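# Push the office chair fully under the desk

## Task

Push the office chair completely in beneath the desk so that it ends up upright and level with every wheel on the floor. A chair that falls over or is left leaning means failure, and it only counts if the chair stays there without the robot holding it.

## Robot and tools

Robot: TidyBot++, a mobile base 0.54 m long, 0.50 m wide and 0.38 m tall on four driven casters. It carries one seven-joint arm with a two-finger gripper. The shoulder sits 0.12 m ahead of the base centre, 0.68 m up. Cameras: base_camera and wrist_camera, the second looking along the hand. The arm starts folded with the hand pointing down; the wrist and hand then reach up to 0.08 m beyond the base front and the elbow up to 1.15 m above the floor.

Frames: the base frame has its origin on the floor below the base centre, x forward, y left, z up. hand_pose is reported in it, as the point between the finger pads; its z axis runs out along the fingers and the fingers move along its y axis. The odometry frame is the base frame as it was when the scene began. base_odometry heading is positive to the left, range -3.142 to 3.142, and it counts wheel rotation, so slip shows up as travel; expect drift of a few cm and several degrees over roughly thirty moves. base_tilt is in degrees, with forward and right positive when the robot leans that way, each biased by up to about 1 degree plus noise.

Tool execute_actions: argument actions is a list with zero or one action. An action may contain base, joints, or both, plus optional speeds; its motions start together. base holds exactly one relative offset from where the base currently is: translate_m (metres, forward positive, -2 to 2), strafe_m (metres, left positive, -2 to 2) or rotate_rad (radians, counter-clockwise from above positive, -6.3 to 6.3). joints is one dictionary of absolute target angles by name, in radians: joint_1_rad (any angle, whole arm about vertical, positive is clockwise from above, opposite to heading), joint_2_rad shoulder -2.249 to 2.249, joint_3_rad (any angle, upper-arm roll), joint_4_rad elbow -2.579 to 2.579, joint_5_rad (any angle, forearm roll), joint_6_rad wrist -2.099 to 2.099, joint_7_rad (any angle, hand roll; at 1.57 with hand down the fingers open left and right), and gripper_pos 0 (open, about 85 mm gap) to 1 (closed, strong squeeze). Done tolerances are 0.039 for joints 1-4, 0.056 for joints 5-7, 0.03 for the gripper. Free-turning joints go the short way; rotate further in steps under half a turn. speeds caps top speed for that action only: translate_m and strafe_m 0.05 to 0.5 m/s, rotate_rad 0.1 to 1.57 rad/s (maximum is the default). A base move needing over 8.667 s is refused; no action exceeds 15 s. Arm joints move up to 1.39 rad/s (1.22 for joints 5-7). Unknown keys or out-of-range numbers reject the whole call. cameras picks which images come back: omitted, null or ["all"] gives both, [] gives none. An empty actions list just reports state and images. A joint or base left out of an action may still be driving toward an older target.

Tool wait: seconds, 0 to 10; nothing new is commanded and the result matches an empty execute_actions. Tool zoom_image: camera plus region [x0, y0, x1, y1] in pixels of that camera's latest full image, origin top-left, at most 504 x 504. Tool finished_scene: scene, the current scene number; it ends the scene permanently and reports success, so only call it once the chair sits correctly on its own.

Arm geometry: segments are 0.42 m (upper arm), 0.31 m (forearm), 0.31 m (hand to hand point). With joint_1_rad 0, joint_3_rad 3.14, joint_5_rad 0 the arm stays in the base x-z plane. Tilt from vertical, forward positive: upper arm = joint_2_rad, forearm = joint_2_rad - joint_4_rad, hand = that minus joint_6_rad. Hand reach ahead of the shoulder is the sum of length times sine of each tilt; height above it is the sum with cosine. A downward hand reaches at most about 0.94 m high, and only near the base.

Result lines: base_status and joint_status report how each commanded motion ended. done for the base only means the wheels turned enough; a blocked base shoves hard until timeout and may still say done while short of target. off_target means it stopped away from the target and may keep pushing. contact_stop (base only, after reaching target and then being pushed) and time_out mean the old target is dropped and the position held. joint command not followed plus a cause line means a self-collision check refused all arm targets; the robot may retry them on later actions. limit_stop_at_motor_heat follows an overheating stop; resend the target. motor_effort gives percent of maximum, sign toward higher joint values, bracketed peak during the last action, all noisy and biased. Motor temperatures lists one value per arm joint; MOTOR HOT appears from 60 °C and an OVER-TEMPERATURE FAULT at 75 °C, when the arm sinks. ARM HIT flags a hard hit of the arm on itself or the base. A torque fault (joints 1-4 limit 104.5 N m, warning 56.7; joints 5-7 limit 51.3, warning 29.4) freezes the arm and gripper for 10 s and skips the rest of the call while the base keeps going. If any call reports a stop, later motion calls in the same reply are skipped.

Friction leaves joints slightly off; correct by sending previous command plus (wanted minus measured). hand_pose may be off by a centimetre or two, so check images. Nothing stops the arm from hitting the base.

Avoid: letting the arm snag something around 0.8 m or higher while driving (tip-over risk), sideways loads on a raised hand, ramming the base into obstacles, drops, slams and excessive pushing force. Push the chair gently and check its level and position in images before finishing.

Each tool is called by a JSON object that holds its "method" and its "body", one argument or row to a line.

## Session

{"method": "execute_actions", "body": {
  "actions": []
}}

Scene clock: 0.00 s.
Motor temperatures (°C, as the motors report them): [29 27 24 25 40 31 35]
base_odometry: x=+0.000 y=+0.000 heading=+0.000 (m, m, rad; odometry frame)
base_tilt: forward=-0.4 right=+0.3 (deg)
base_status: not commanded
joint_positions: joint_1_rad=+0.039 joint_2_rad=-0.357 joint_3_rad=+3.149 joint_4_rad=-2.533 joint_5_rad=+0.017 joint_6_rad=-0.884 joint_7_rad=+1.625 gripper_pos=+0.000
joint_status: not commanded
motor_effort: joint_1_rad=+0 joint_2_rad=-2 joint_3_rad=+0 joint_4_rad=+13 joint_5_rad=+0 joint_6_rad=+1 joint_7_rad=-1 (%)
hand_pose: x=+0.2560 y=-0.0088 z=+0.5871 quat_wxyz=(+0.008, +0.999, +0.009, +0.041) (m; base frame)
pictures: base_camera, wrist_camera
Images, in order (width x height): base_camera 644x364, wrist_camera 644x476.

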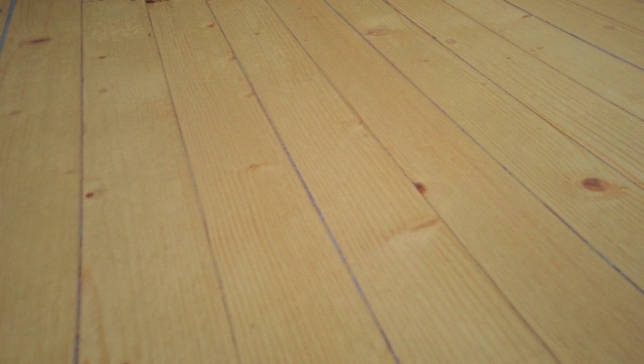

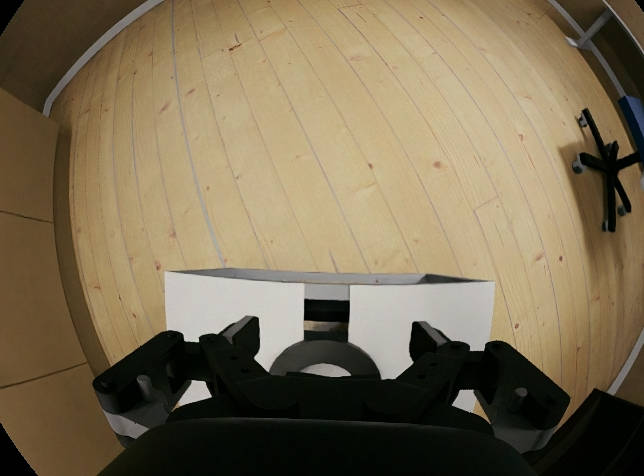

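{"method": "zoom_image", "body": {
  "camera": "wrist_camera",
  "region": [444, 0, 644, 260]
}}

{"method": "zoom_image", "body": {
  "camera": "wrist_camera",
  "region": [444, 216, 644, 476]
}}

Region (444, 0, 644, 260) of wrist_camera's 644x476 image, scaled by 1.938; it fills the left 388 columns of this view, and the rest is white.

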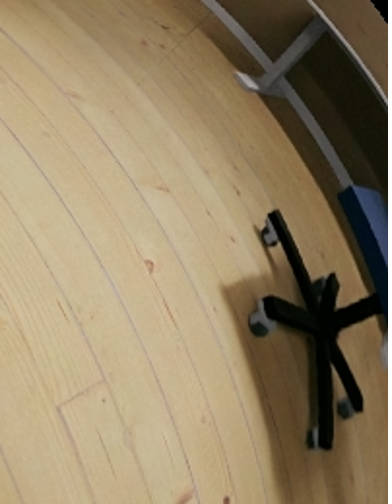

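Region (444, 216, 644, 476) of wrist_camera's 644x476 image, scaled by 1.938; it fills the left 388 columns of this view, and the rest is white.

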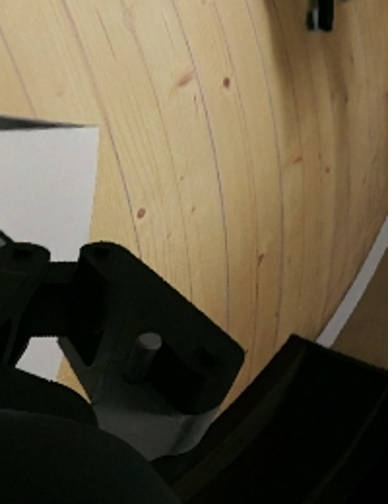

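{"method": "execute_actions", "body": {
  "actions": [
    {"base": {"rotate_rad": -1.0}, "joints": {"joint_1_rad": -0.01, "joint_2_rad": 1.41, "joint_3_rad": 3.14, "joint_4_rad": -1.96, "joint_5_rad": -0.02, "joint_6_rad": 1.837, "joint_7_rad": 1.57}}
  ]
}}

Scene clock: 4.20 s.
Motor temperatures (°C, as the motors report them): [29 27 24 25 40 31 35]
base_odometry: x=+0.000 y=+0.000 heading=-0.999 (m, m, rad; odometry frame)
base_tilt: forward=-0.3 right=+0.3 (deg)
base_status: done
joint_positions: joint_1_rad=+0.004 joint_2_rad=+1.398 joint_3_rad=+3.149 joint_4_rad=-1.987 joint_5_rad=+0.017 joint_6_rad=+1.796 joint_7_rad=+1.593 gripper_pos=+0.000
joint_status: all done
motor_effort: joint_1_rad=+1(2) joint_2_rad=-40(42) joint_3_rad=-1(2) joint_4_rad=+0(15) joint_5_rad=+1(2) joint_6_rad=+10(10) joint_7_rad=-1(1) (%)
hand_pose: x=+0.7689 y=+0.0016 z=+0.4433 quat_wxyz=(+0.005, +0.714, +0.013, +0.700) (m; base frame)
pictures: base_camera, wrist_camera
Images, in order (width x height): base_camera 644x364, wrist_camera 644x476.

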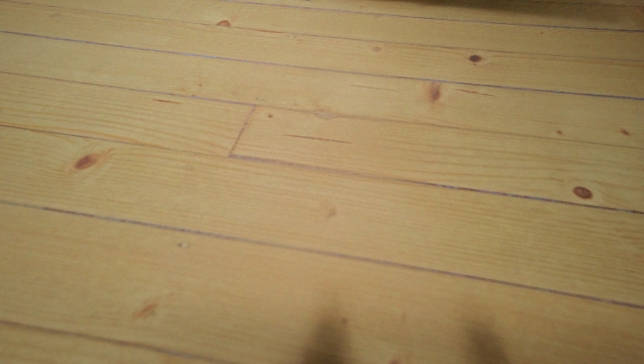

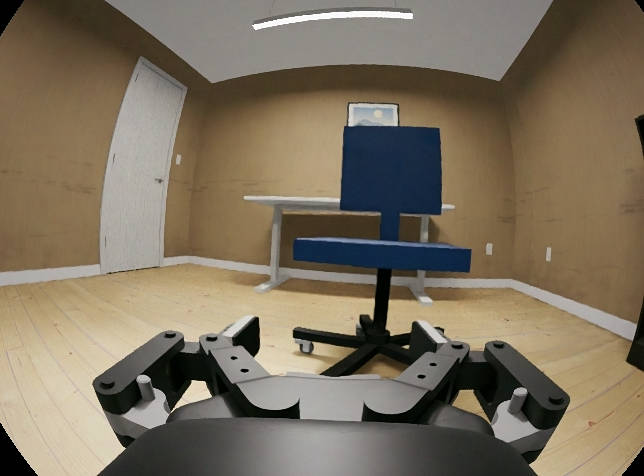

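{"method": "zoom_image", "body": {
  "camera": "wrist_camera",
  "region": [230, 100, 500, 380]
}}

Region (230, 100, 500, 380) of wrist_camera's 644x476 image, scaled by 1.800; it fills the left 486 columns of this view, and the rest is white.

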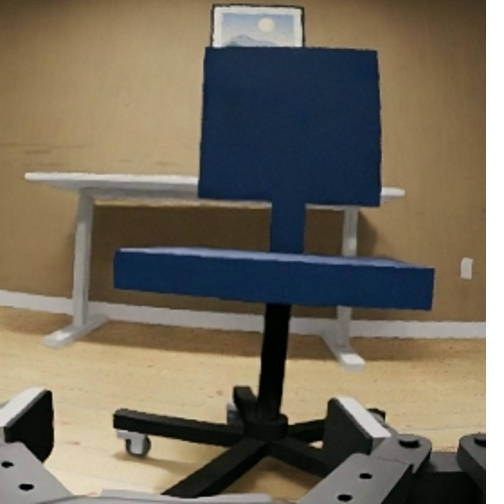

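{"method": "execute_actions", "body": {
  "actions": [
    {"base": {"rotate_rad": -0.29}, "joints": {"joint_2_rad": 0.95, "joint_4_rad": -1.385, "joint_6_rad": 0.76, "joint_7_rad": 3.14, "gripper_pos": 1.0}}
  ]
}}

Scene clock: 11.97 s.
Motor temperatures (°C, as the motors report them): [29 27 24 25 40 31 35]
base_odometry: x=+0.000 y=+0.000 heading=-1.289 (m, m, rad; odometry frame)
base_tilt: forward=-0.3 right=+0.3 (deg)
base_status: done
joint_positions: joint_1_rad=-0.009 joint_2_rad=+0.950 joint_3_rad=+3.146 joint_4_rad=-1.402 joint_5_rad=+0.016 joint_6_rad=+0.804 joint_7_rad=+3.124 gripper_pos=+0.999
joint_status: all done
motor_effort: joint_1_rad=+1(6) joint_2_rad=-50(52) joint_3_rad=-1(4) joint_4_rad=+18(19) joint_5_rad=+1(1) joint_6_rad=+9(11) joint_7_rad=-1(1) (%)
hand_pose: x=+0.9957 y=+0.0106 z=+0.7128 quat_wxyz=(+0.501, +0.490, +0.498, +0.511) (m; base frame)
pictures: base_camera, wrist_camera
Images, in order (width x height): base_camera 644x364, wrist_camera 644x476.

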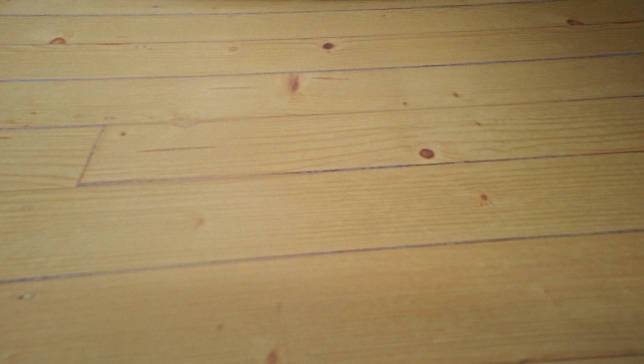

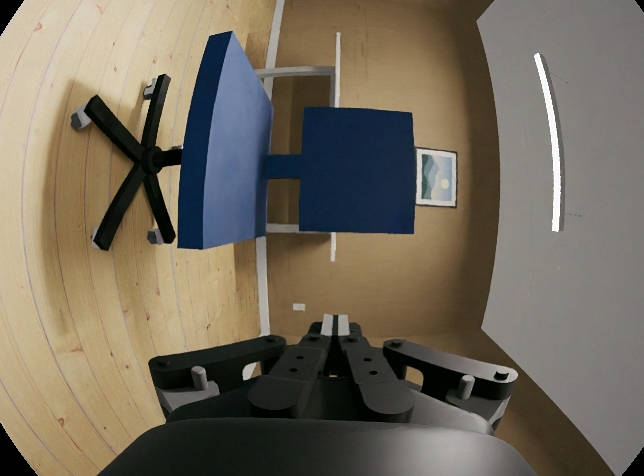

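{"method": "execute_actions", "body": {
  "actions": [
    {"base": {"translate_m": 0.86}}
  ]
}}

Scene clock: 17.07 s.
Motor temperatures (°C, as the motors report them): [29 28 24 25 40 31 35]
base_odometry: x=+0.238 y=-0.827 heading=-1.290 (m, m, rad; odometry frame)
base_tilt: forward=-0.3 right=+0.3 (deg)
base_status: done
joint_positions: joint_1_rad=-0.009 joint_2_rad=+0.949 joint_3_rad=+3.146 joint_4_rad=-1.402 joint_5_rad=+0.016 joint_6_rad=+0.802 joint_7_rad=+3.124 gripper_pos=+0.999
joint_status: not commanded
motor_effort: joint_1_rad=+0(2) joint_2_rad=-51(53) joint_3_rad=-1(1) joint_4_rad=+18(19) joint_5_rad=+0(1) joint_6_rad=+11(11) joint_7_rad=-1(1) (%)
hand_pose: x=+0.9957 y=+0.0106 z=+0.7125 quat_wxyz=(+0.500, +0.491, +0.498, +0.510) (m; base frame)
pictures: base_camera, wrist_camera
Images, in order (width x height): base_camera 644x364, wrist_camera 644x476.

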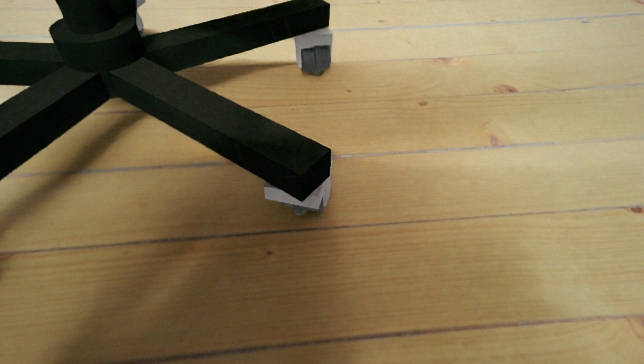

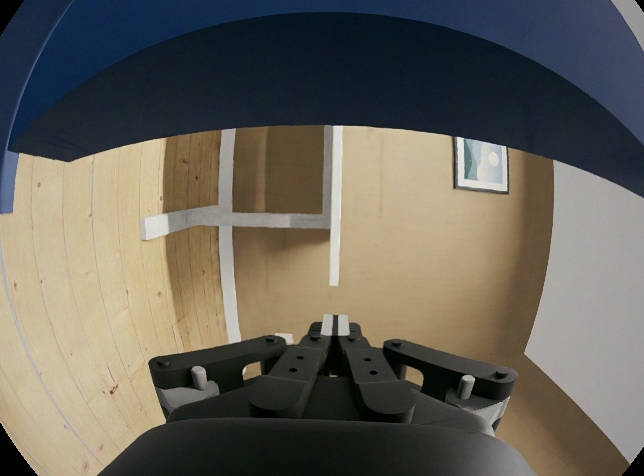

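{"method": "execute_actions", "body": {
  "actions": [
    {"base": {"rotate_rad": 0.5}, "speeds": {"rotate_rad": 0.3}}
  ]
}}

Scene clock: 19.73 s.
Motor temperatures (°C, as the motors report them): [29 28 24 25 40 31 35]
base_odometry: x=+0.238 y=-0.827 heading=-0.790 (m, m, rad; odometry frame)
base_tilt: forward=-0.3 right=+0.3 (deg)
base_status: done
joint_positions: joint_1_rad=-0.013 joint_2_rad=+0.949 joint_3_rad=+3.149 joint_4_rad=-1.399 joint_5_rad=-0.012 joint_6_rad=+0.800 joint_7_rad=+3.124 gripper_pos=+0.999
joint_status: not commanded
motor_effort: joint_1_rad=+0(16) joint_2_rad=-50(53) joint_3_rad=-1(10) joint_4_rad=+18(22) joint_5_rad=+0(6) joint_6_rad=+9(11) joint_7_rad=-1(1) (%)
hand_pose: x=+0.9964 y=+0.0066 z=+0.7135 quat_wxyz=(+0.501, +0.499, +0.490, +0.511) (m; base frame)
pictures: base_camera, wrist_camera
Images, in order (width x height): base_camera 644x364, wrist_camera 644x476.

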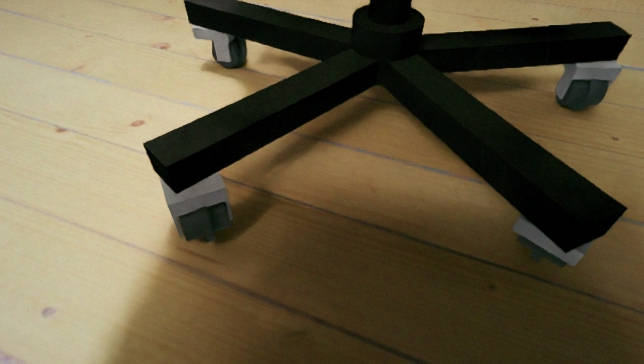

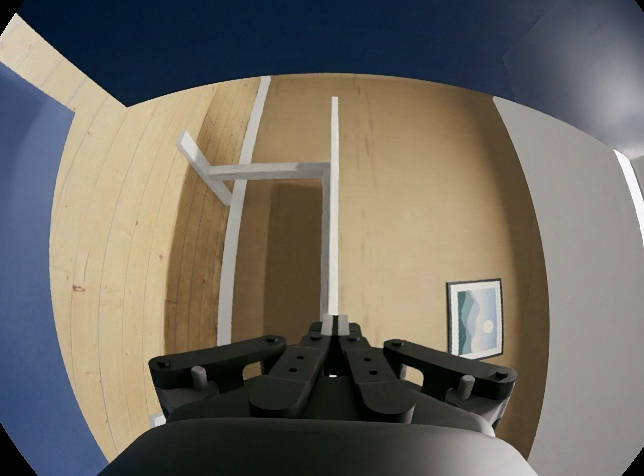

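{"method": "execute_actions", "body": {
  "actions": []
}}

Scene clock: 19.93 s.
Motor temperatures (°C, as the motors report them): [29 28 24 25 40 31 35]
base_odometry: x=+0.238 y=-0.827 heading=-0.790 (m, m, rad; odometry frame)
base_tilt: forward=-0.3 right=+0.3 (deg)
base_status: done
joint_positions: joint_1_rad=-0.013 joint_2_rad=+0.949 joint_3_rad=+3.149 joint_4_rad=-1.399 joint_5_rad=-0.012 joint_6_rad=+0.800 joint_7_rad=+3.124 gripper_pos=+0.999
joint_status: not commanded
motor_effort: joint_1_rad=+0(16) joint_2_rad=-50(53) joint_3_rad=-1(10) joint_4_rad=+18(22) joint_5_rad=+0(6) joint_6_rad=+10(11) joint_7_rad=-1(1) (%)
hand_pose: x=+0.9964 y=+0.0066 z=+0.7135 quat_wxyz=(+0.501, +0.499, +0.490, +0.511) (m; base frame)
pictures: base_camera, wrist_camera
Images, in order (width x height): base_camera 644x364, wrist_camera 644x476.

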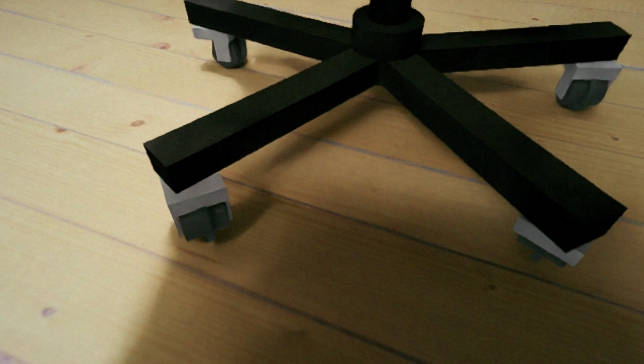

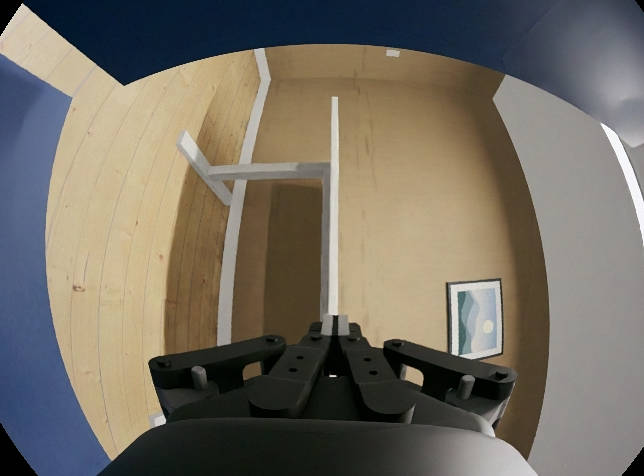

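{"method": "execute_actions", "body": {
  "actions": [
    {"base": {"translate_m": -0.6}, "joints": {"joint_1_rad": 0.12}}
  ]
}}

Scene clock: 22.57 s.
Motor temperatures (°C, as the motors report them): [29 28 24 25 40 31 35]
base_odometry: x=-0.185 y=-0.401 heading=-0.790 (m, m, rad; odometry frame)
base_tilt: forward=-0.3 right=+0.3 (deg)
base_status: done
joint_positions: joint_1_rad=+0.122 joint_2_rad=+0.949 joint_3_rad=+3.149 joint_4_rad=-1.399 joint_5_rad=-0.012 joint_6_rad=+0.800 joint_7_rad=+3.124 gripper_pos=+0.999
joint_status: all done
motor_effort: joint_1_rad=+0(4) joint_2_rad=-49(53) joint_3_rad=-1(3) joint_4_rad=+17(19) joint_5_rad=+0(1) joint_6_rad=+10(11) joint_7_rad=-1(1) (%)
hand_pose: x=+0.9894 y=-0.1113 z=+0.7134 quat_wxyz=(+0.534, +0.531, +0.455, +0.476) (m; base frame)
pictures: base_camera, wrist_camera
Images, in order (width x height): base_camera 644x364, wrist_camera 644x476.

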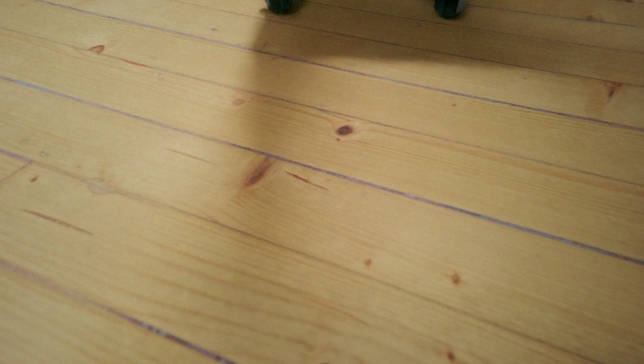

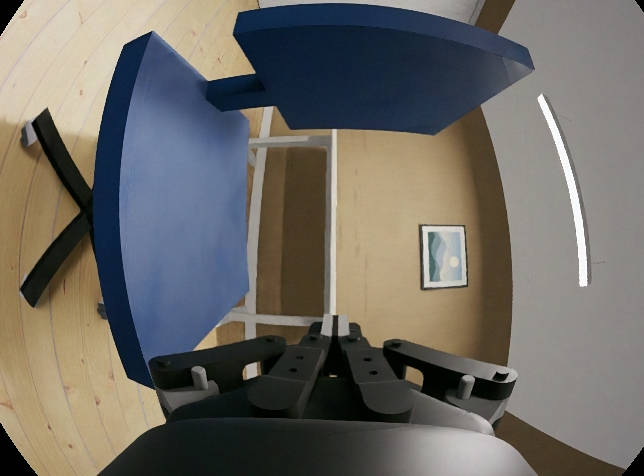

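{"method": "execute_actions", "body": {
  "actions": [],
  "cameras": ["wrist_camera"]
}}

Scene clock: 23.17 s.
Motor temperatures (°C, as the motors report them): [29 28 24 25 40 31 35]
base_odometry: x=-0.185 y=-0.401 heading=-0.790 (m, m, rad; odometry frame)
base_tilt: forward=-0.4 right=+0.3 (deg)
base_status: done
joint_positions: joint_1_rad=+0.122 joint_2_rad=+0.949 joint_3_rad=+3.149 joint_4_rad=-1.399 joint_5_rad=-0.012 joint_6_rad=+0.800 joint_7_rad=+3.124 gripper_pos=+0.999
joint_status: all done
motor_effort: joint_1_rad=+0(4) joint_2_rad=-50(53) joint_3_rad=-1(3) joint_4_rad=+18(19) joint_5_rad=+0(1) joint_6_rad=+10(11) joint_7_rad=-1(1) (%)
hand_pose: x=+0.9894 y=-0.1113 z=+0.7134 quat_wxyz=(+0.534, +0.531, +0.455, +0.476) (m; base frame)
pictures: wrist_camera
Images, in order (width x height): wrist_camera 644x476.

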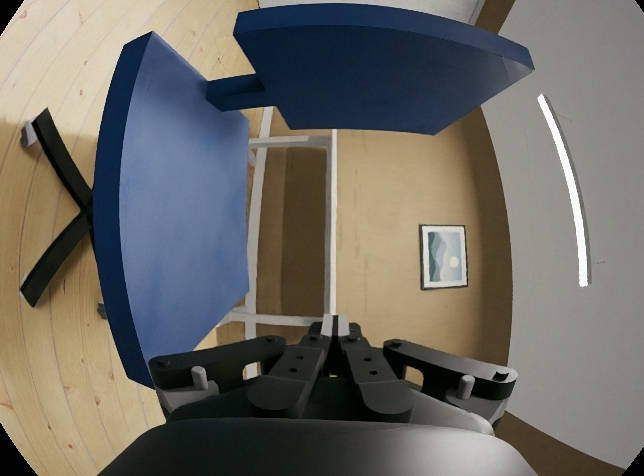

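{"method": "execute_actions", "body": {
  "actions": [
    {"base": {"rotate_rad": 0.22}, "joints": {"joint_1_rad": -0.01, "joint_2_rad": 1.41, "joint_4_rad": -2.005, "joint_6_rad": 1.837, "joint_7_rad": 3.155}}
  ]
}}

Scene clock: 26.57 s.
Motor temperatures (°C, as the motors report them): [29 28 24 25 40 31 35]
base_odometry: x=-0.185 y=-0.401 heading=-0.569 (m, m, rad; odometry frame)
base_tilt: forward=-0.3 right=+0.3 (deg)
base_status: done
joint_positions: joint_1_rad=+0.000 joint_2_rad=+1.392 joint_3_rad=+3.134 joint_4_rad=-1.979 joint_5_rad=-0.012 joint_6_rad=+1.799 joint_7_rad=+3.132 gripper_pos=+0.999
joint_status: all done
motor_effort: joint_1_rad=+0(8) joint_2_rad=-40(50) joint_3_rad=-1(4) joint_4_rad=+1(19) joint_5_rad=+1(3) joint_6_rad=+10(12) joint_7_rad=-1(1) (%)
hand_pose: x=+0.7728 y=+0.0002 z=+0.4501 quat_wxyz=(+0.499, +0.506, +0.494, +0.500) (m; base frame)
pictures: base_camera, wrist_camera
Images, in order (width x height): base_camera 644x364, wrist_camera 644x476.

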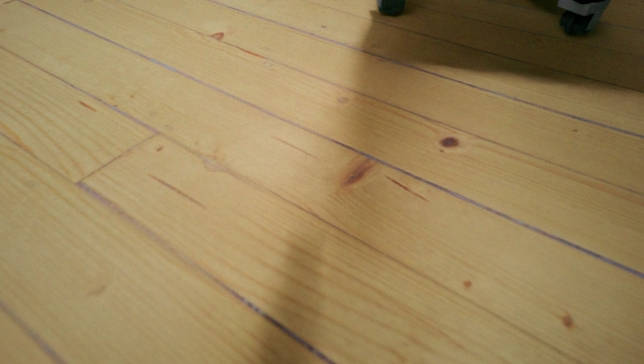

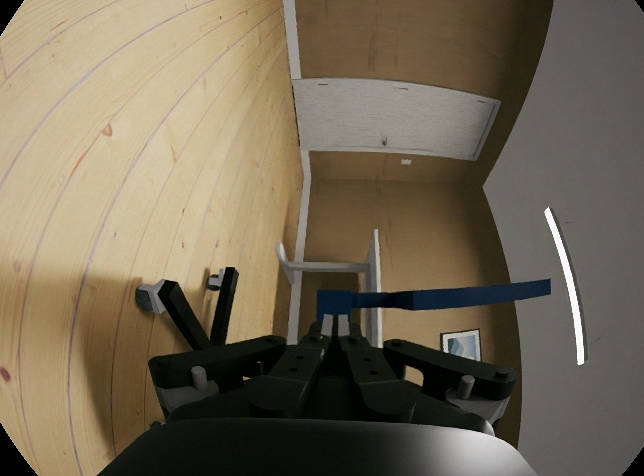

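{"method": "zoom_image", "body": {
  "camera": "wrist_camera",
  "region": [270, 230, 450, 370]
}}

Region (270, 230, 450, 370) of wrist_camera's 644x476 image, scaled by 2.800.

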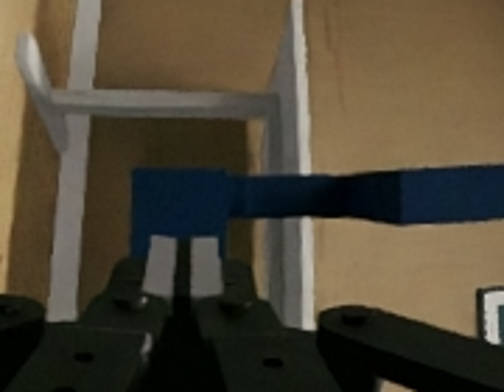

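{"method": "execute_actions", "body": {
  "actions": [
    {"base": {"translate_m": 0.355}}
  ],
  "cameras": ["wrist_camera"]
}}

Scene clock: 28.77 s.
Motor temperatures (°C, as the motors report them): [29 28 24 25 40 31 35]
base_odometry: x=+0.114 y=-0.592 heading=-0.568 (m, m, rad; odometry frame)
base_tilt: forward=-0.3 right=+0.3 (deg)
base_status: done
joint_positions: joint_1_rad=-0.001 joint_2_rad=+1.394 joint_3_rad=+3.134 joint_4_rad=-1.984 joint_5_rad=-0.012 joint_6_rad=+1.799 joint_7_rad=+3.132 gripper_pos=+0.999
joint_status: not commanded
motor_effort: joint_1_rad=+0(1) joint_2_rad=-41(41) joint_3_rad=-1(2) joint_4_rad=+1(2) joint_5_rad=+0(0) joint_6_rad=+10(10) joint_7_rad=-1(1) (%)
hand_pose: x=+0.7709 y=+0.0011 z=+0.4478 quat_wxyz=(+0.497, +0.508, +0.496, +0.499) (m; base frame)
pictures: wrist_camera
Images, in order (width x height): wrist_camera 644x476.

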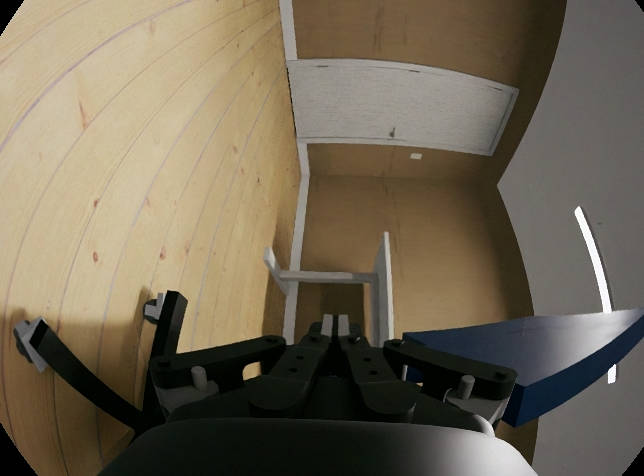

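{"method": "execute_actions", "body": {
  "actions": [
    {"base": {"rotate_rad": -0.33}, "speeds": {"rotate_rad": 0.3}}
  ]
}}

Scene clock: 31.03 s.
Motor temperatures (°C, as the motors report them): [29 28 24 25 40 31 35]
base_odometry: x=+0.114 y=-0.592 heading=-0.896 (m, m, rad; odometry frame)
base_tilt: forward=-0.3 right=+0.3 (deg)
base_status: done
joint_positions: joint_1_rad=-0.009 joint_2_rad=+1.397 joint_3_rad=+3.127 joint_4_rad=-2.016 joint_5_rad=+0.021 joint_6_rad=+1.817 joint_7_rad=+3.136 gripper_pos=+0.999
joint_status: not commanded
motor_effort: joint_1_rad=+1(24) joint_2_rad=-40(42) joint_3_rad=-2(12) joint_4_rad=+0(7) joint_5_rad=+0(17) joint_6_rad=+10(10) joint_7_rad=-1(2) (%)
hand_pose: x=+0.7602 y=+0.0184 z=+0.4444 quat_wxyz=(+0.479, +0.505, +0.507, +0.508) (m; base frame)
pictures: base_camera, wrist_camera
Images, in order (width x height): base_camera 644x364, wrist_camera 644x476.

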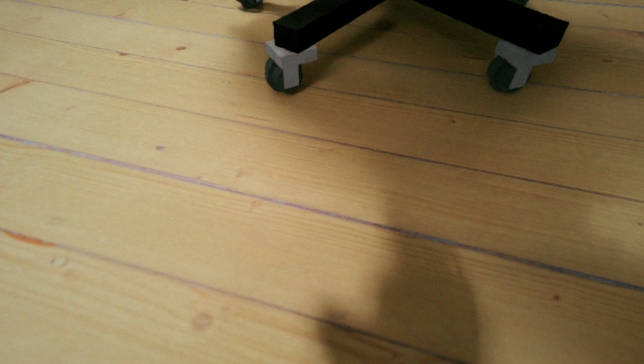

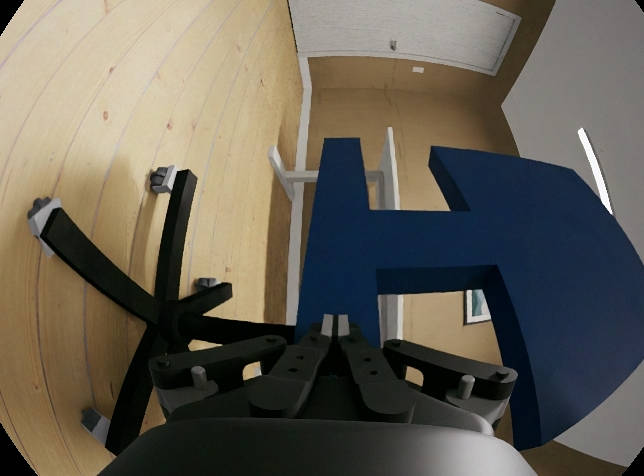

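{"method": "execute_actions", "body": {
  "actions": []
}}

Scene clock: 31.17 s.
Motor temperatures (°C, as the motors report them): [29 28 24 25 40 31 35]
base_odometry: x=+0.114 y=-0.592 heading=-0.896 (m, m, rad; odometry frame)
base_tilt: forward=-0.4 right=+0.3 (deg)
base_status: done
joint_positions: joint_1_rad=-0.009 joint_2_rad=+1.397 joint_3_rad=+3.127 joint_4_rad=-2.016 joint_5_rad=+0.021 joint_6_rad=+1.817 joint_7_rad=+3.136 gripper_pos=+0.999
joint_status: not commanded
motor_effort: joint_1_rad=+1(24) joint_2_rad=-40(42) joint_3_rad=-1(12) joint_4_rad=+0(7) joint_5_rad=+1(17) joint_6_rad=+10(10) joint_7_rad=-1(2) (%)
hand_pose: x=+0.7602 y=+0.0184 z=+0.4444 quat_wxyz=(+0.479, +0.505, +0.507, +0.508) (m; base frame)
pictures: base_camera, wrist_camera
Images, in order (width x height): base_camera 644x364, wrist_camera 644x476.

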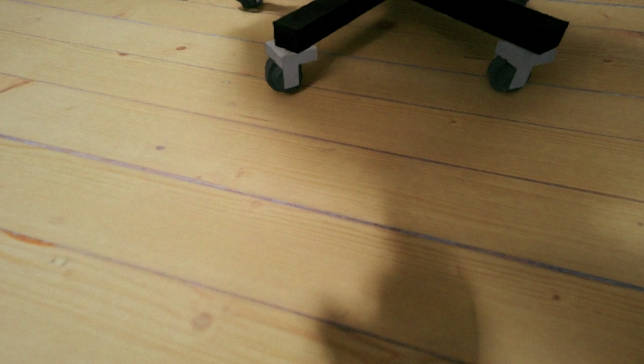

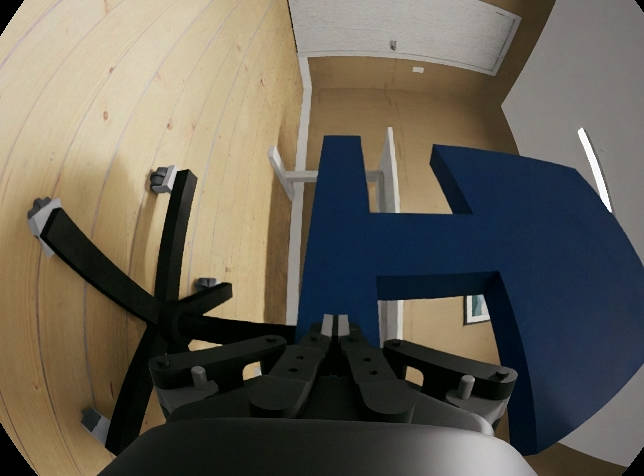

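{"method": "execute_actions", "body": {
  "actions": [],
  "cameras": ["wrist_camera"]
}}

Scene clock: 31.67 s.
Motor temperatures (°C, as the motors report them): [29 28 24 25 40 31 35]
base_odometry: x=+0.114 y=-0.592 heading=-0.896 (m, m, rad; odometry frame)
base_tilt: forward=-0.3 right=+0.3 (deg)
base_status: done
joint_positions: joint_1_rad=-0.009 joint_2_rad=+1.397 joint_3_rad=+3.127 joint_4_rad=-2.016 joint_5_rad=+0.021 joint_6_rad=+1.817 joint_7_rad=+3.136 gripper_pos=+0.999
joint_status: not commanded
motor_effort: joint_1_rad=+0(24) joint_2_rad=-40(42) joint_3_rad=-2(12) joint_4_rad=+0(7) joint_5_rad=+0(17) joint_6_rad=+10(10) joint_7_rad=-1(2) (%)
hand_pose: x=+0.7602 y=+0.0184 z=+0.4444 quat_wxyz=(+0.479, +0.505, +0.507, +0.508) (m; base frame)
pictures: wrist_camera
Images, in order (width x height): wrist_camera 644x476.

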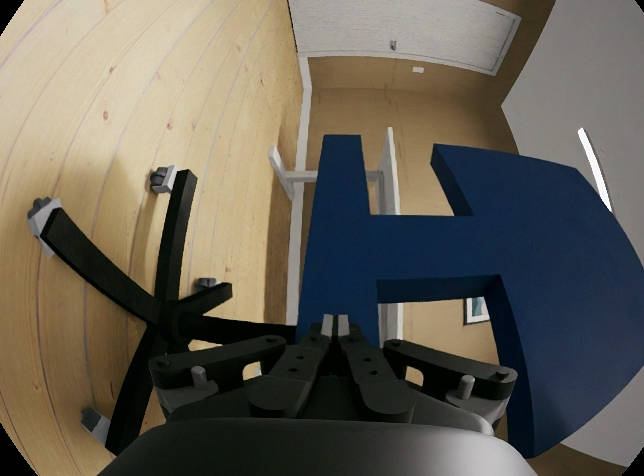

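{"method": "execute_actions", "body": {
  "actions": [
    {"base": {"strafe_m": -0.145}, "speeds": {"strafe_m": 0.13}}
  ]
}}

Scene clock: 34.80 s.
Motor temperatures (°C, as the motors report them): [29 28 24 25 40 31 35]
base_odometry: x=+0.001 y=-0.682 heading=-0.897 (m, m, rad; odometry frame)
base_tilt: forward=-0.3 right=+0.3 (deg)
base_status: done
joint_positions: joint_1_rad=-0.007 joint_2_rad=+1.406 joint_3_rad=+3.130 joint_4_rad=-2.014 joint_5_rad=+0.021 joint_6_rad=+1.817 joint_7_rad=+3.136 gripper_pos=+0.999
joint_status: not commanded
motor_effort: joint_1_rad=-1(10) joint_2_rad=-40(43) joint_3_rad=-2(5) joint_4_rad=-1(8) joint_5_rad=+1(8) joint_6_rad=+10(10) joint_7_rad=-1(1) (%)
hand_pose: x=+0.7587 y=+0.0159 z=+0.4392 quat_wxyz=(+0.479, +0.506, +0.509, +0.505) (m; base frame)
pictures: base_camera, wrist_camera
Images, in order (width x height): base_camera 644x364, wrist_camera 644x476.

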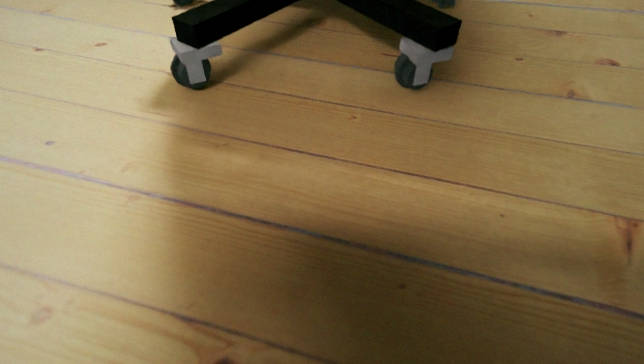

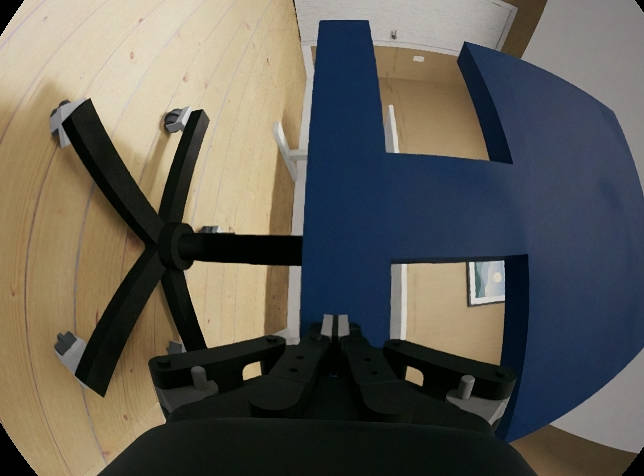

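{"method": "execute_actions", "body": {
  "actions": [
    {"base": {"rotate_rad": 0.13}, "joints": {"joint_1_rad": 0.15, "joint_6_rad": 1.885, "gripper_pos": 0.0}}
  ],
  "cameras": ["wrist_camera"]
}}

Scene clock: 36.70 s.
Motor temperatures (°C, as the motors report them): [29 28 24 25 40 31 35]
base_odometry: x=+0.001 y=-0.682 heading=-0.767 (m, m, rad; odometry frame)
base_tilt: forward=-0.4 right=+0.3 (deg)
base_status: done
joint_positions: joint_1_rad=+0.150 joint_2_rad=+1.406 joint_3_rad=+3.131 joint_4_rad=-2.014 joint_5_rad=+0.021 joint_6_rad=+1.842 joint_7_rad=+3.136 gripper_pos=+0.000
joint_status: all done
motor_effort: joint_1_rad=-1(4) joint_2_rad=-40(40) joint_3_rad=-1(3) joint_4_rad=+0(0) joint_5_rad=+0(1) joint_6_rad=+10(11) joint_7_rad=-1(1) (%)
hand_pose: x=+0.7534 y=-0.0848 z=+0.4468 quat_wxyz=(+0.524, +0.538, +0.463, +0.471) (m; base frame)
pictures: wrist_camera
Images, in order (width x height): wrist_camera 644x476.

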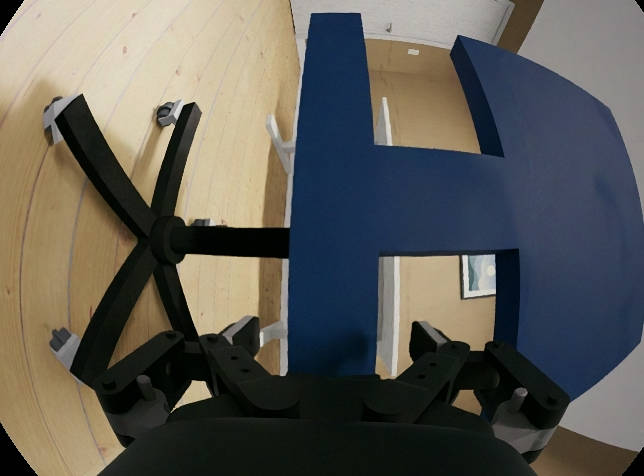

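{"method": "execute_actions", "body": {
  "actions": [
    {"base": {"translate_m": 0.07}, "speeds": {"translate_m": 0.1}}
  ],
  "cameras": ["wrist_camera"]
}}

Scene clock: 38.03 s.
Motor temperatures (°C, as the motors report them): [29 28 24 25 40 31 35]
base_odometry: x=+0.052 y=-0.731 heading=-0.766 (m, m, rad; odometry frame)
base_tilt: forward=-0.3 right=+0.3 (deg)
base_status: done
joint_positions: joint_1_rad=+0.150 joint_2_rad=+1.406 joint_3_rad=+3.131 joint_4_rad=-2.014 joint_5_rad=+0.021 joint_6_rad=+1.843 joint_7_rad=+3.136 gripper_pos=+0.000
joint_status: not commanded
motor_effort: joint_1_rad=+0(3) joint_2_rad=-40(42) joint_3_rad=-1(3) joint_4_rad=+0(1) joint_5_rad=+0(1) joint_6_rad=+9(10) joint_7_rad=-1(2) (%)
hand_pose: x=+0.7533 y=-0.0848 z=+0.4470 quat_wxyz=(+0.524, +0.538, +0.462, +0.471) (m; base frame)
pictures: wrist_camera
Images, in order (width x height): wrist_camera 644x476.

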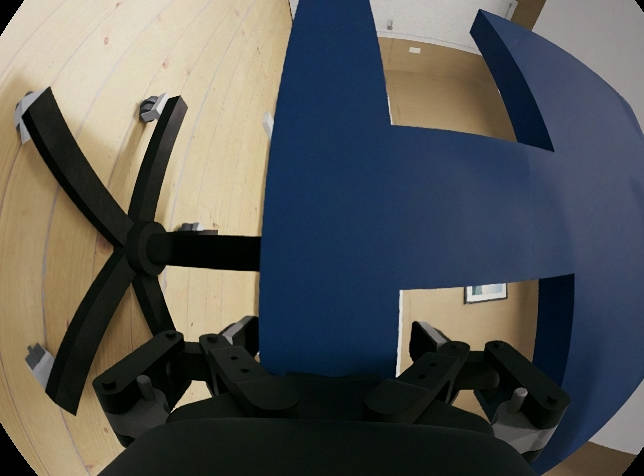

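{"method": "execute_actions", "body": {
  "actions": [
    {"joints": {"gripper_pos": 0.6}}
  ],
  "cameras": []
}}

Scene clock: 39.00 s.
Motor temperatures (°C, as the motors report them): [29 29 24 25 40 31 35]
base_odometry: x=+0.051 y=-0.731 heading=-0.766 (m, m, rad; odometry frame)
base_tilt: forward=-0.3 right=+0.3 (deg)
base_status: not commanded
joint_positions: joint_1_rad=+0.150 joint_2_rad=+1.412 joint_3_rad=+3.131 joint_4_rad=-2.014 joint_5_rad=+0.021 joint_6_rad=+1.849 joint_7_rad=+3.138 gripper_pos=+0.343
joint_status: gripper_pos off_target (ended at +0.343, target +0.600)
motor_effort: joint_1_rad=-1(1) joint_2_rad=-40(50) joint_3_rad=-1(2) joint_4_rad=+0(7) joint_5_rad=+0(1) joint_6_rad=+13(21) joint_7_rad=-1(3) (%)
hand_pose: x=+0.7517 y=-0.0846 z=+0.4444 quat_wxyz=(+0.525, +0.538, +0.463, +0.470) (m; base frame)
pictures: none
No camera images: the call's "cameras" was empty. Leave "cameras" out to get every camera's image.

{"method": "execute_actions", "body": {
  "actions": [
    {"base": {"translate_m": 0.75}, "speeds": {"translate_m": 0.3}}
  ]
}}

Scene clock: 42.50 s.
Motor temperatures (°C, as the motors report them): [29 29 24 25 40 31 35]
base_odometry: x=+0.592 y=-1.250 heading=-0.765 (m, m, rad; odometry frame)
base_tilt: forward=-0.3 right=+0.3 (deg)
base_status: done
joint_positions: joint_1_rad=+0.202 joint_2_rad=+1.428 joint_3_rad=+3.136 joint_4_rad=-2.050 joint_5_rad=-0.046 joint_6_rad=+1.904 joint_7_rad=+3.134 gripper_pos=+0.343
joint_status: not commanded
motor_effort: joint_1_rad=-12(13) joint_2_rad=-44(48) joint_3_rad=-3(4) joint_4_rad=+4(15) joint_5_rad=+10(11) joint_6_rad=+12(15) joint_7_rad=+4(6) (%)
hand_pose: x=+0.7279 y=-0.1356 z=+0.4442 quat_wxyz=(+0.557, +0.558, +0.437, +0.434) (m; base frame)
pictures: base_camera, wrist_camera
Images, in order (width x height): base_camera 644x364, wrist_camera 644x476.

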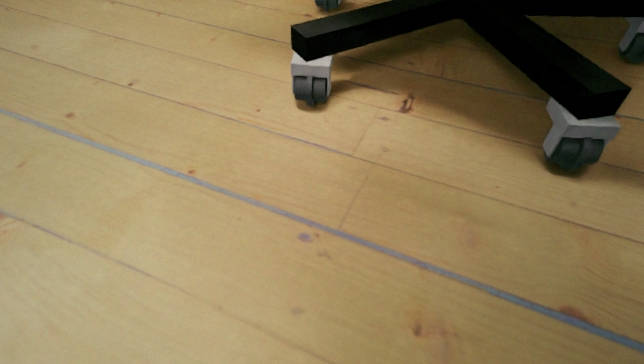

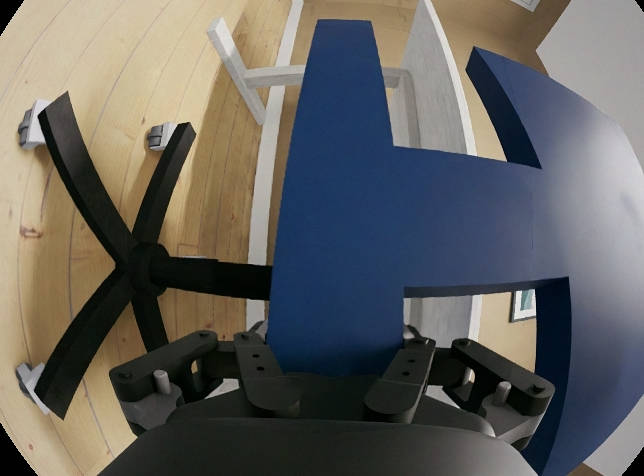

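{"method": "execute_actions", "body": {
  "actions": [
    {"base": {"strafe_m": -0.22}, "joints": {"joint_1_rad": -0.15, "joint_5_rad": 0.06, "gripper_pos": 1.0}}
  ]
}}

Scene clock: 45.77 s.
Motor temperatures (°C, as the motors report them): [29 29 24 25 40 31 35]
base_odometry: x=+0.440 y=-1.409 heading=-0.765 (m, m, rad; odometry frame)
base_tilt: forward=-0.4 right=+0.3 (deg)
base_status: done
joint_positions: joint_1_rad=-0.123 joint_2_rad=+1.428 joint_3_rad=+3.136 joint_4_rad=-2.051 joint_5_rad=-0.011 joint_6_rad=+1.904 joint_7_rad=+3.141 gripper_pos=+0.343
joint_status: joint_5_rad off_target (ended at -0.011, target +0.060); gripper_pos off_target (ended at +0.343, target +1.000); the others done
motor_effort: joint_1_rad=-4(13) joint_2_rad=-40(46) joint_3_rad=-3(3) joint_4_rad=+6(11) joint_5_rad=+5(12) joint_6_rad=+6(13) joint_7_rad=-2(4) (%)
hand_pose: x=+0.7380 y=+0.0766 z=+0.4439 quat_wxyz=(+0.469, +0.472, +0.528, +0.527) (m; base frame)
pictures: base_camera, wrist_camera
Images, in order (width x height): base_camera 644x364, wrist_camera 644x476.

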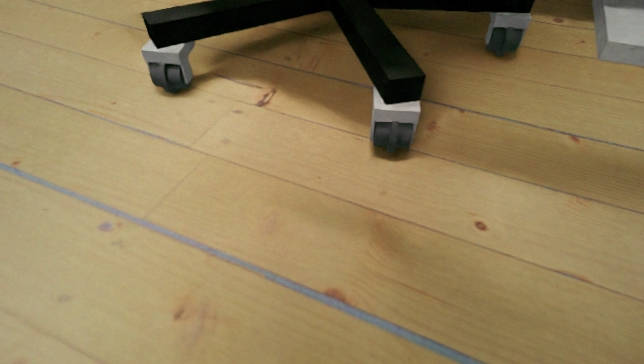

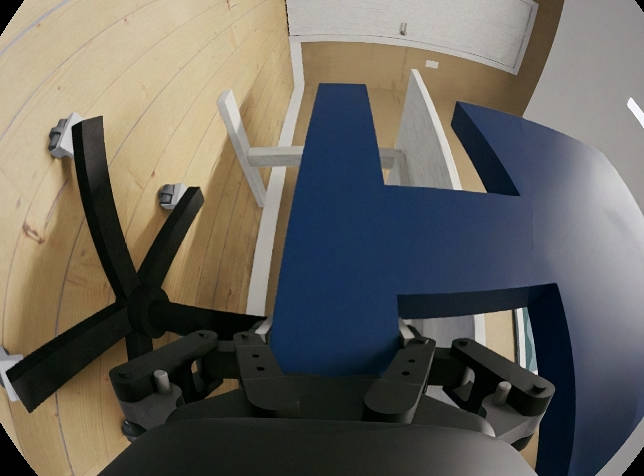

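{"method": "execute_actions", "body": {
  "actions": [
    {"base": {"translate_m": 0.17}, "joints": {"joint_1_rad": 0.035, "joint_5_rad": -0.01}, "speeds": {"translate_m": 0.14}}
  ]
}}

Scene clock: 47.97 s.
Motor temperatures (°C, as the motors report them): [29 29 24 25 40 31 35]
base_odometry: x=+0.563 y=-1.527 heading=-0.765 (m, m, rad; odometry frame)
base_tilt: forward=-0.3 right=+0.3 (deg)
base_status: done
joint_positions: joint_1_rad=-0.021 joint_2_rad=+1.428 joint_3_rad=+3.130 joint_4_rad=-2.045 joint_5_rad=+0.024 joint_6_rad=+1.901 joint_7_rad=+3.154 gripper_pos=+0.343
joint_status: joint_1_rad off_target (ended at -0.021, target +0.035); the others done
motor_effort: joint_1_rad=+9(14) joint_2_rad=-42(47) joint_3_rad=+2(4) joint_4_rad=+4(15) joint_5_rad=-7(11) joint_6_rad=+13(15) joint_7_rad=-1(4) (%)
hand_pose: x=+0.7440 y=+0.0254 z=+0.4445 quat_wxyz=(+0.486, +0.491, +0.510, +0.513) (m; base frame)
pictures: base_camera, wrist_camera
Images, in order (width x height): base_camera 644x364, wrist_camera 644x476.

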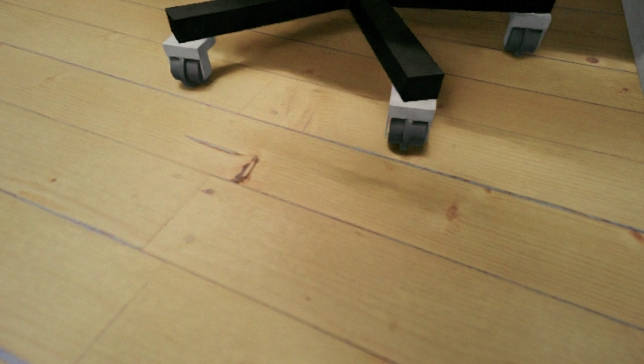

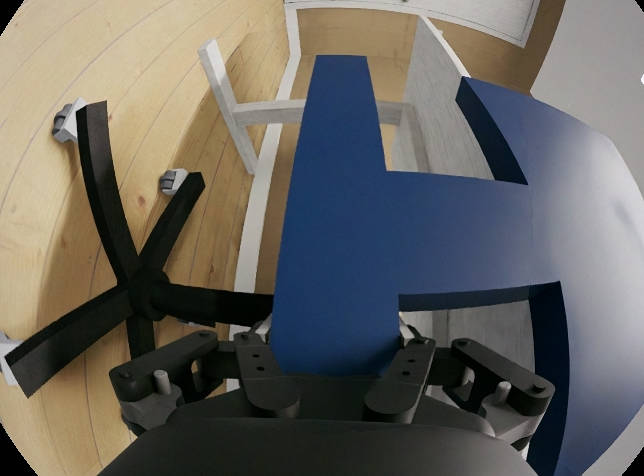

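{"method": "execute_actions", "body": {
  "actions": [
    {"base": {"translate_m": 0.09}, "speeds": {"translate_m": 0.08}}
  ]
}}

Scene clock: 49.90 s.
Motor temperatures (°C, as the motors report them): [29 29 24 25 40 31 35]
base_odometry: x=+0.627 y=-1.590 heading=-0.765 (m, m, rad; odometry frame)
base_tilt: forward=-0.4 right=+0.3 (deg)
base_status: done
joint_positions: joint_1_rad=+0.018 joint_2_rad=+1.430 joint_3_rad=+3.131 joint_4_rad=-2.052 joint_5_rad=+0.024 joint_6_rad=+1.910 joint_7_rad=+3.154 gripper_pos=+0.343
joint_status: not commanded
on_its_own: joint_1_rad moved +0.039 to your old target +0.035
motor_effort: joint_1_rad=+3(12) joint_2_rad=-41(47) joint_3_rad=-1(4) joint_4_rad=+6(18) joint_5_rad=-2(9) joint_6_rad=+11(13) joint_7_rad=-2(3) (%)
hand_pose: x=+0.7418 y=+0.0005 z=+0.4443 quat_wxyz=(+0.497, +0.501, +0.500, +0.503) (m; base frame)
pictures: base_camera, wrist_camera
Images, in order (width x height): base_camera 644x364, wrist_camera 644x476.

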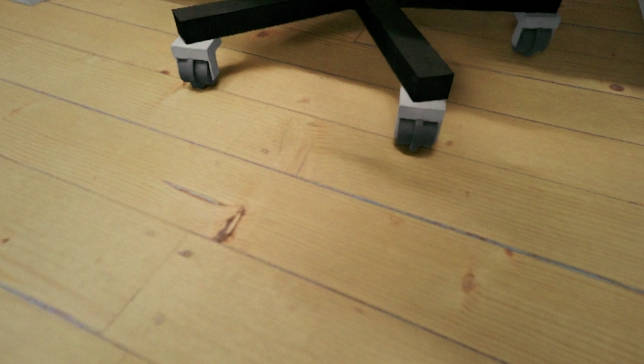

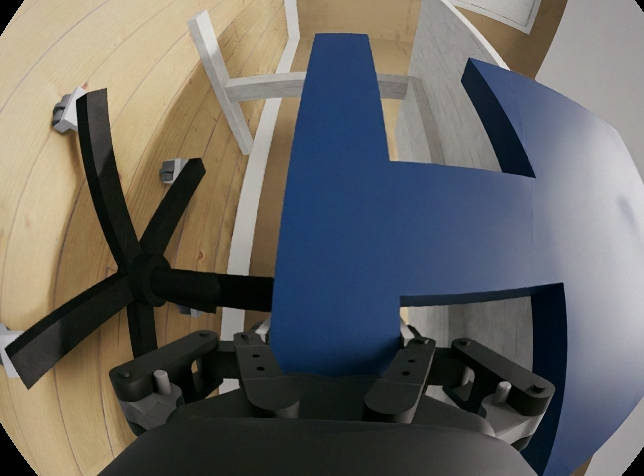

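{"method": "execute_actions", "body": {
  "actions": [
    {"base": {"translate_m": 0.03}, "speeds": {"translate_m": 0.06}}
  ],
  "cameras": ["wrist_camera"]
}}

Scene clock: 50.90 s.
Motor temperatures (°C, as the motors report them): [29 29 24 25 40 31 35]
base_odometry: x=+0.649 y=-1.610 heading=-0.766 (m, m, rad; odometry frame)
base_tilt: forward=-0.4 right=+0.3 (deg)
base_status: done
joint_positions: joint_1_rad=+0.030 joint_2_rad=+1.438 joint_3_rad=+3.134 joint_4_rad=-2.097 joint_5_rad=+0.022 joint_6_rad=+1.952 joint_7_rad=+3.154 gripper_pos=+0.343
joint_status: not commanded
motor_effort: joint_1_rad=+4(8) joint_2_rad=-46(51) joint_3_rad=-1(5) joint_4_rad=+17(28) joint_5_rad=-3(8) joint_6_rad=-6(11) joint_7_rad=-3(3) (%)
hand_pose: x=+0.7268 y=-0.0083 z=+0.4436 quat_wxyz=(+0.498, +0.506, +0.500, +0.496) (m; base frame)
pictures: wrist_camera
Images, in order (width x height): wrist_camera 644x476.

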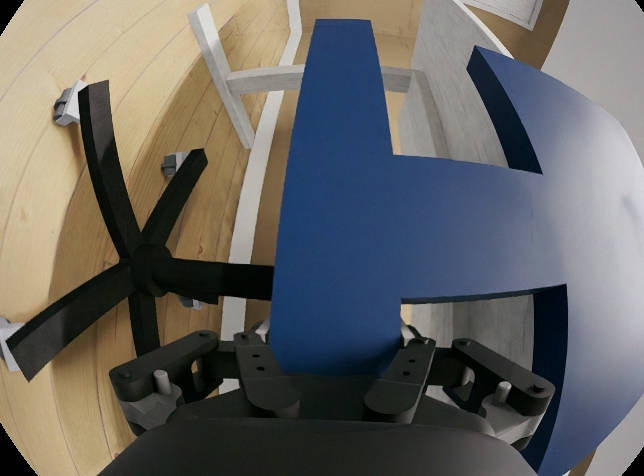

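{"method": "execute_actions", "body": {
  "actions": [
    {"base": {"translate_m": -0.015}, "joints": {"gripper_pos": 0.0}, "speeds": {"translate_m": 0.05}}
  ],
  "cameras": ["wrist_camera"]
}}

Scene clock: 52.13 s.
Motor temperatures (°C, as the motors report them): [29 29 24 25 40 31 35]
base_odometry: x=+0.638 y=-1.600 heading=-0.766 (m, m, rad; odometry frame)
base_tilt: forward=-0.3 right=+0.3 (deg)
base_status: done
joint_positions: joint_1_rad=+0.032 joint_2_rad=+1.422 joint_3_rad=+3.134 joint_4_rad=-2.017 joint_5_rad=+0.022 joint_6_rad=+1.906 joint_7_rad=+3.154 gripper_pos=+0.000
joint_status: all done
motor_effort: joint_1_rad=+0(4) joint_2_rad=-41(48) joint_3_rad=-1(3) joint_4_rad=+0(16) joint_5_rad=+0(3) joint_6_rad=+11(14) joint_7_rad=-1(3) (%)
hand_pose: x=+0.7539 y=-0.0105 z=+0.4556 quat_wxyz=(+0.512, +0.493, +0.487, +0.507) (m; base frame)
pictures: wrist_camera
Images, in order (width x height): wrist_camera 644x476.

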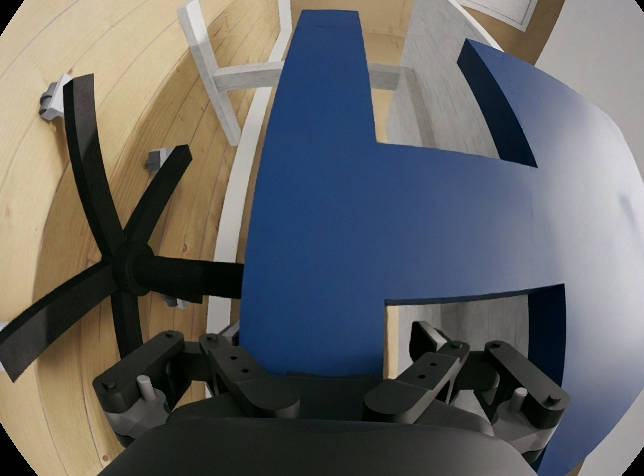

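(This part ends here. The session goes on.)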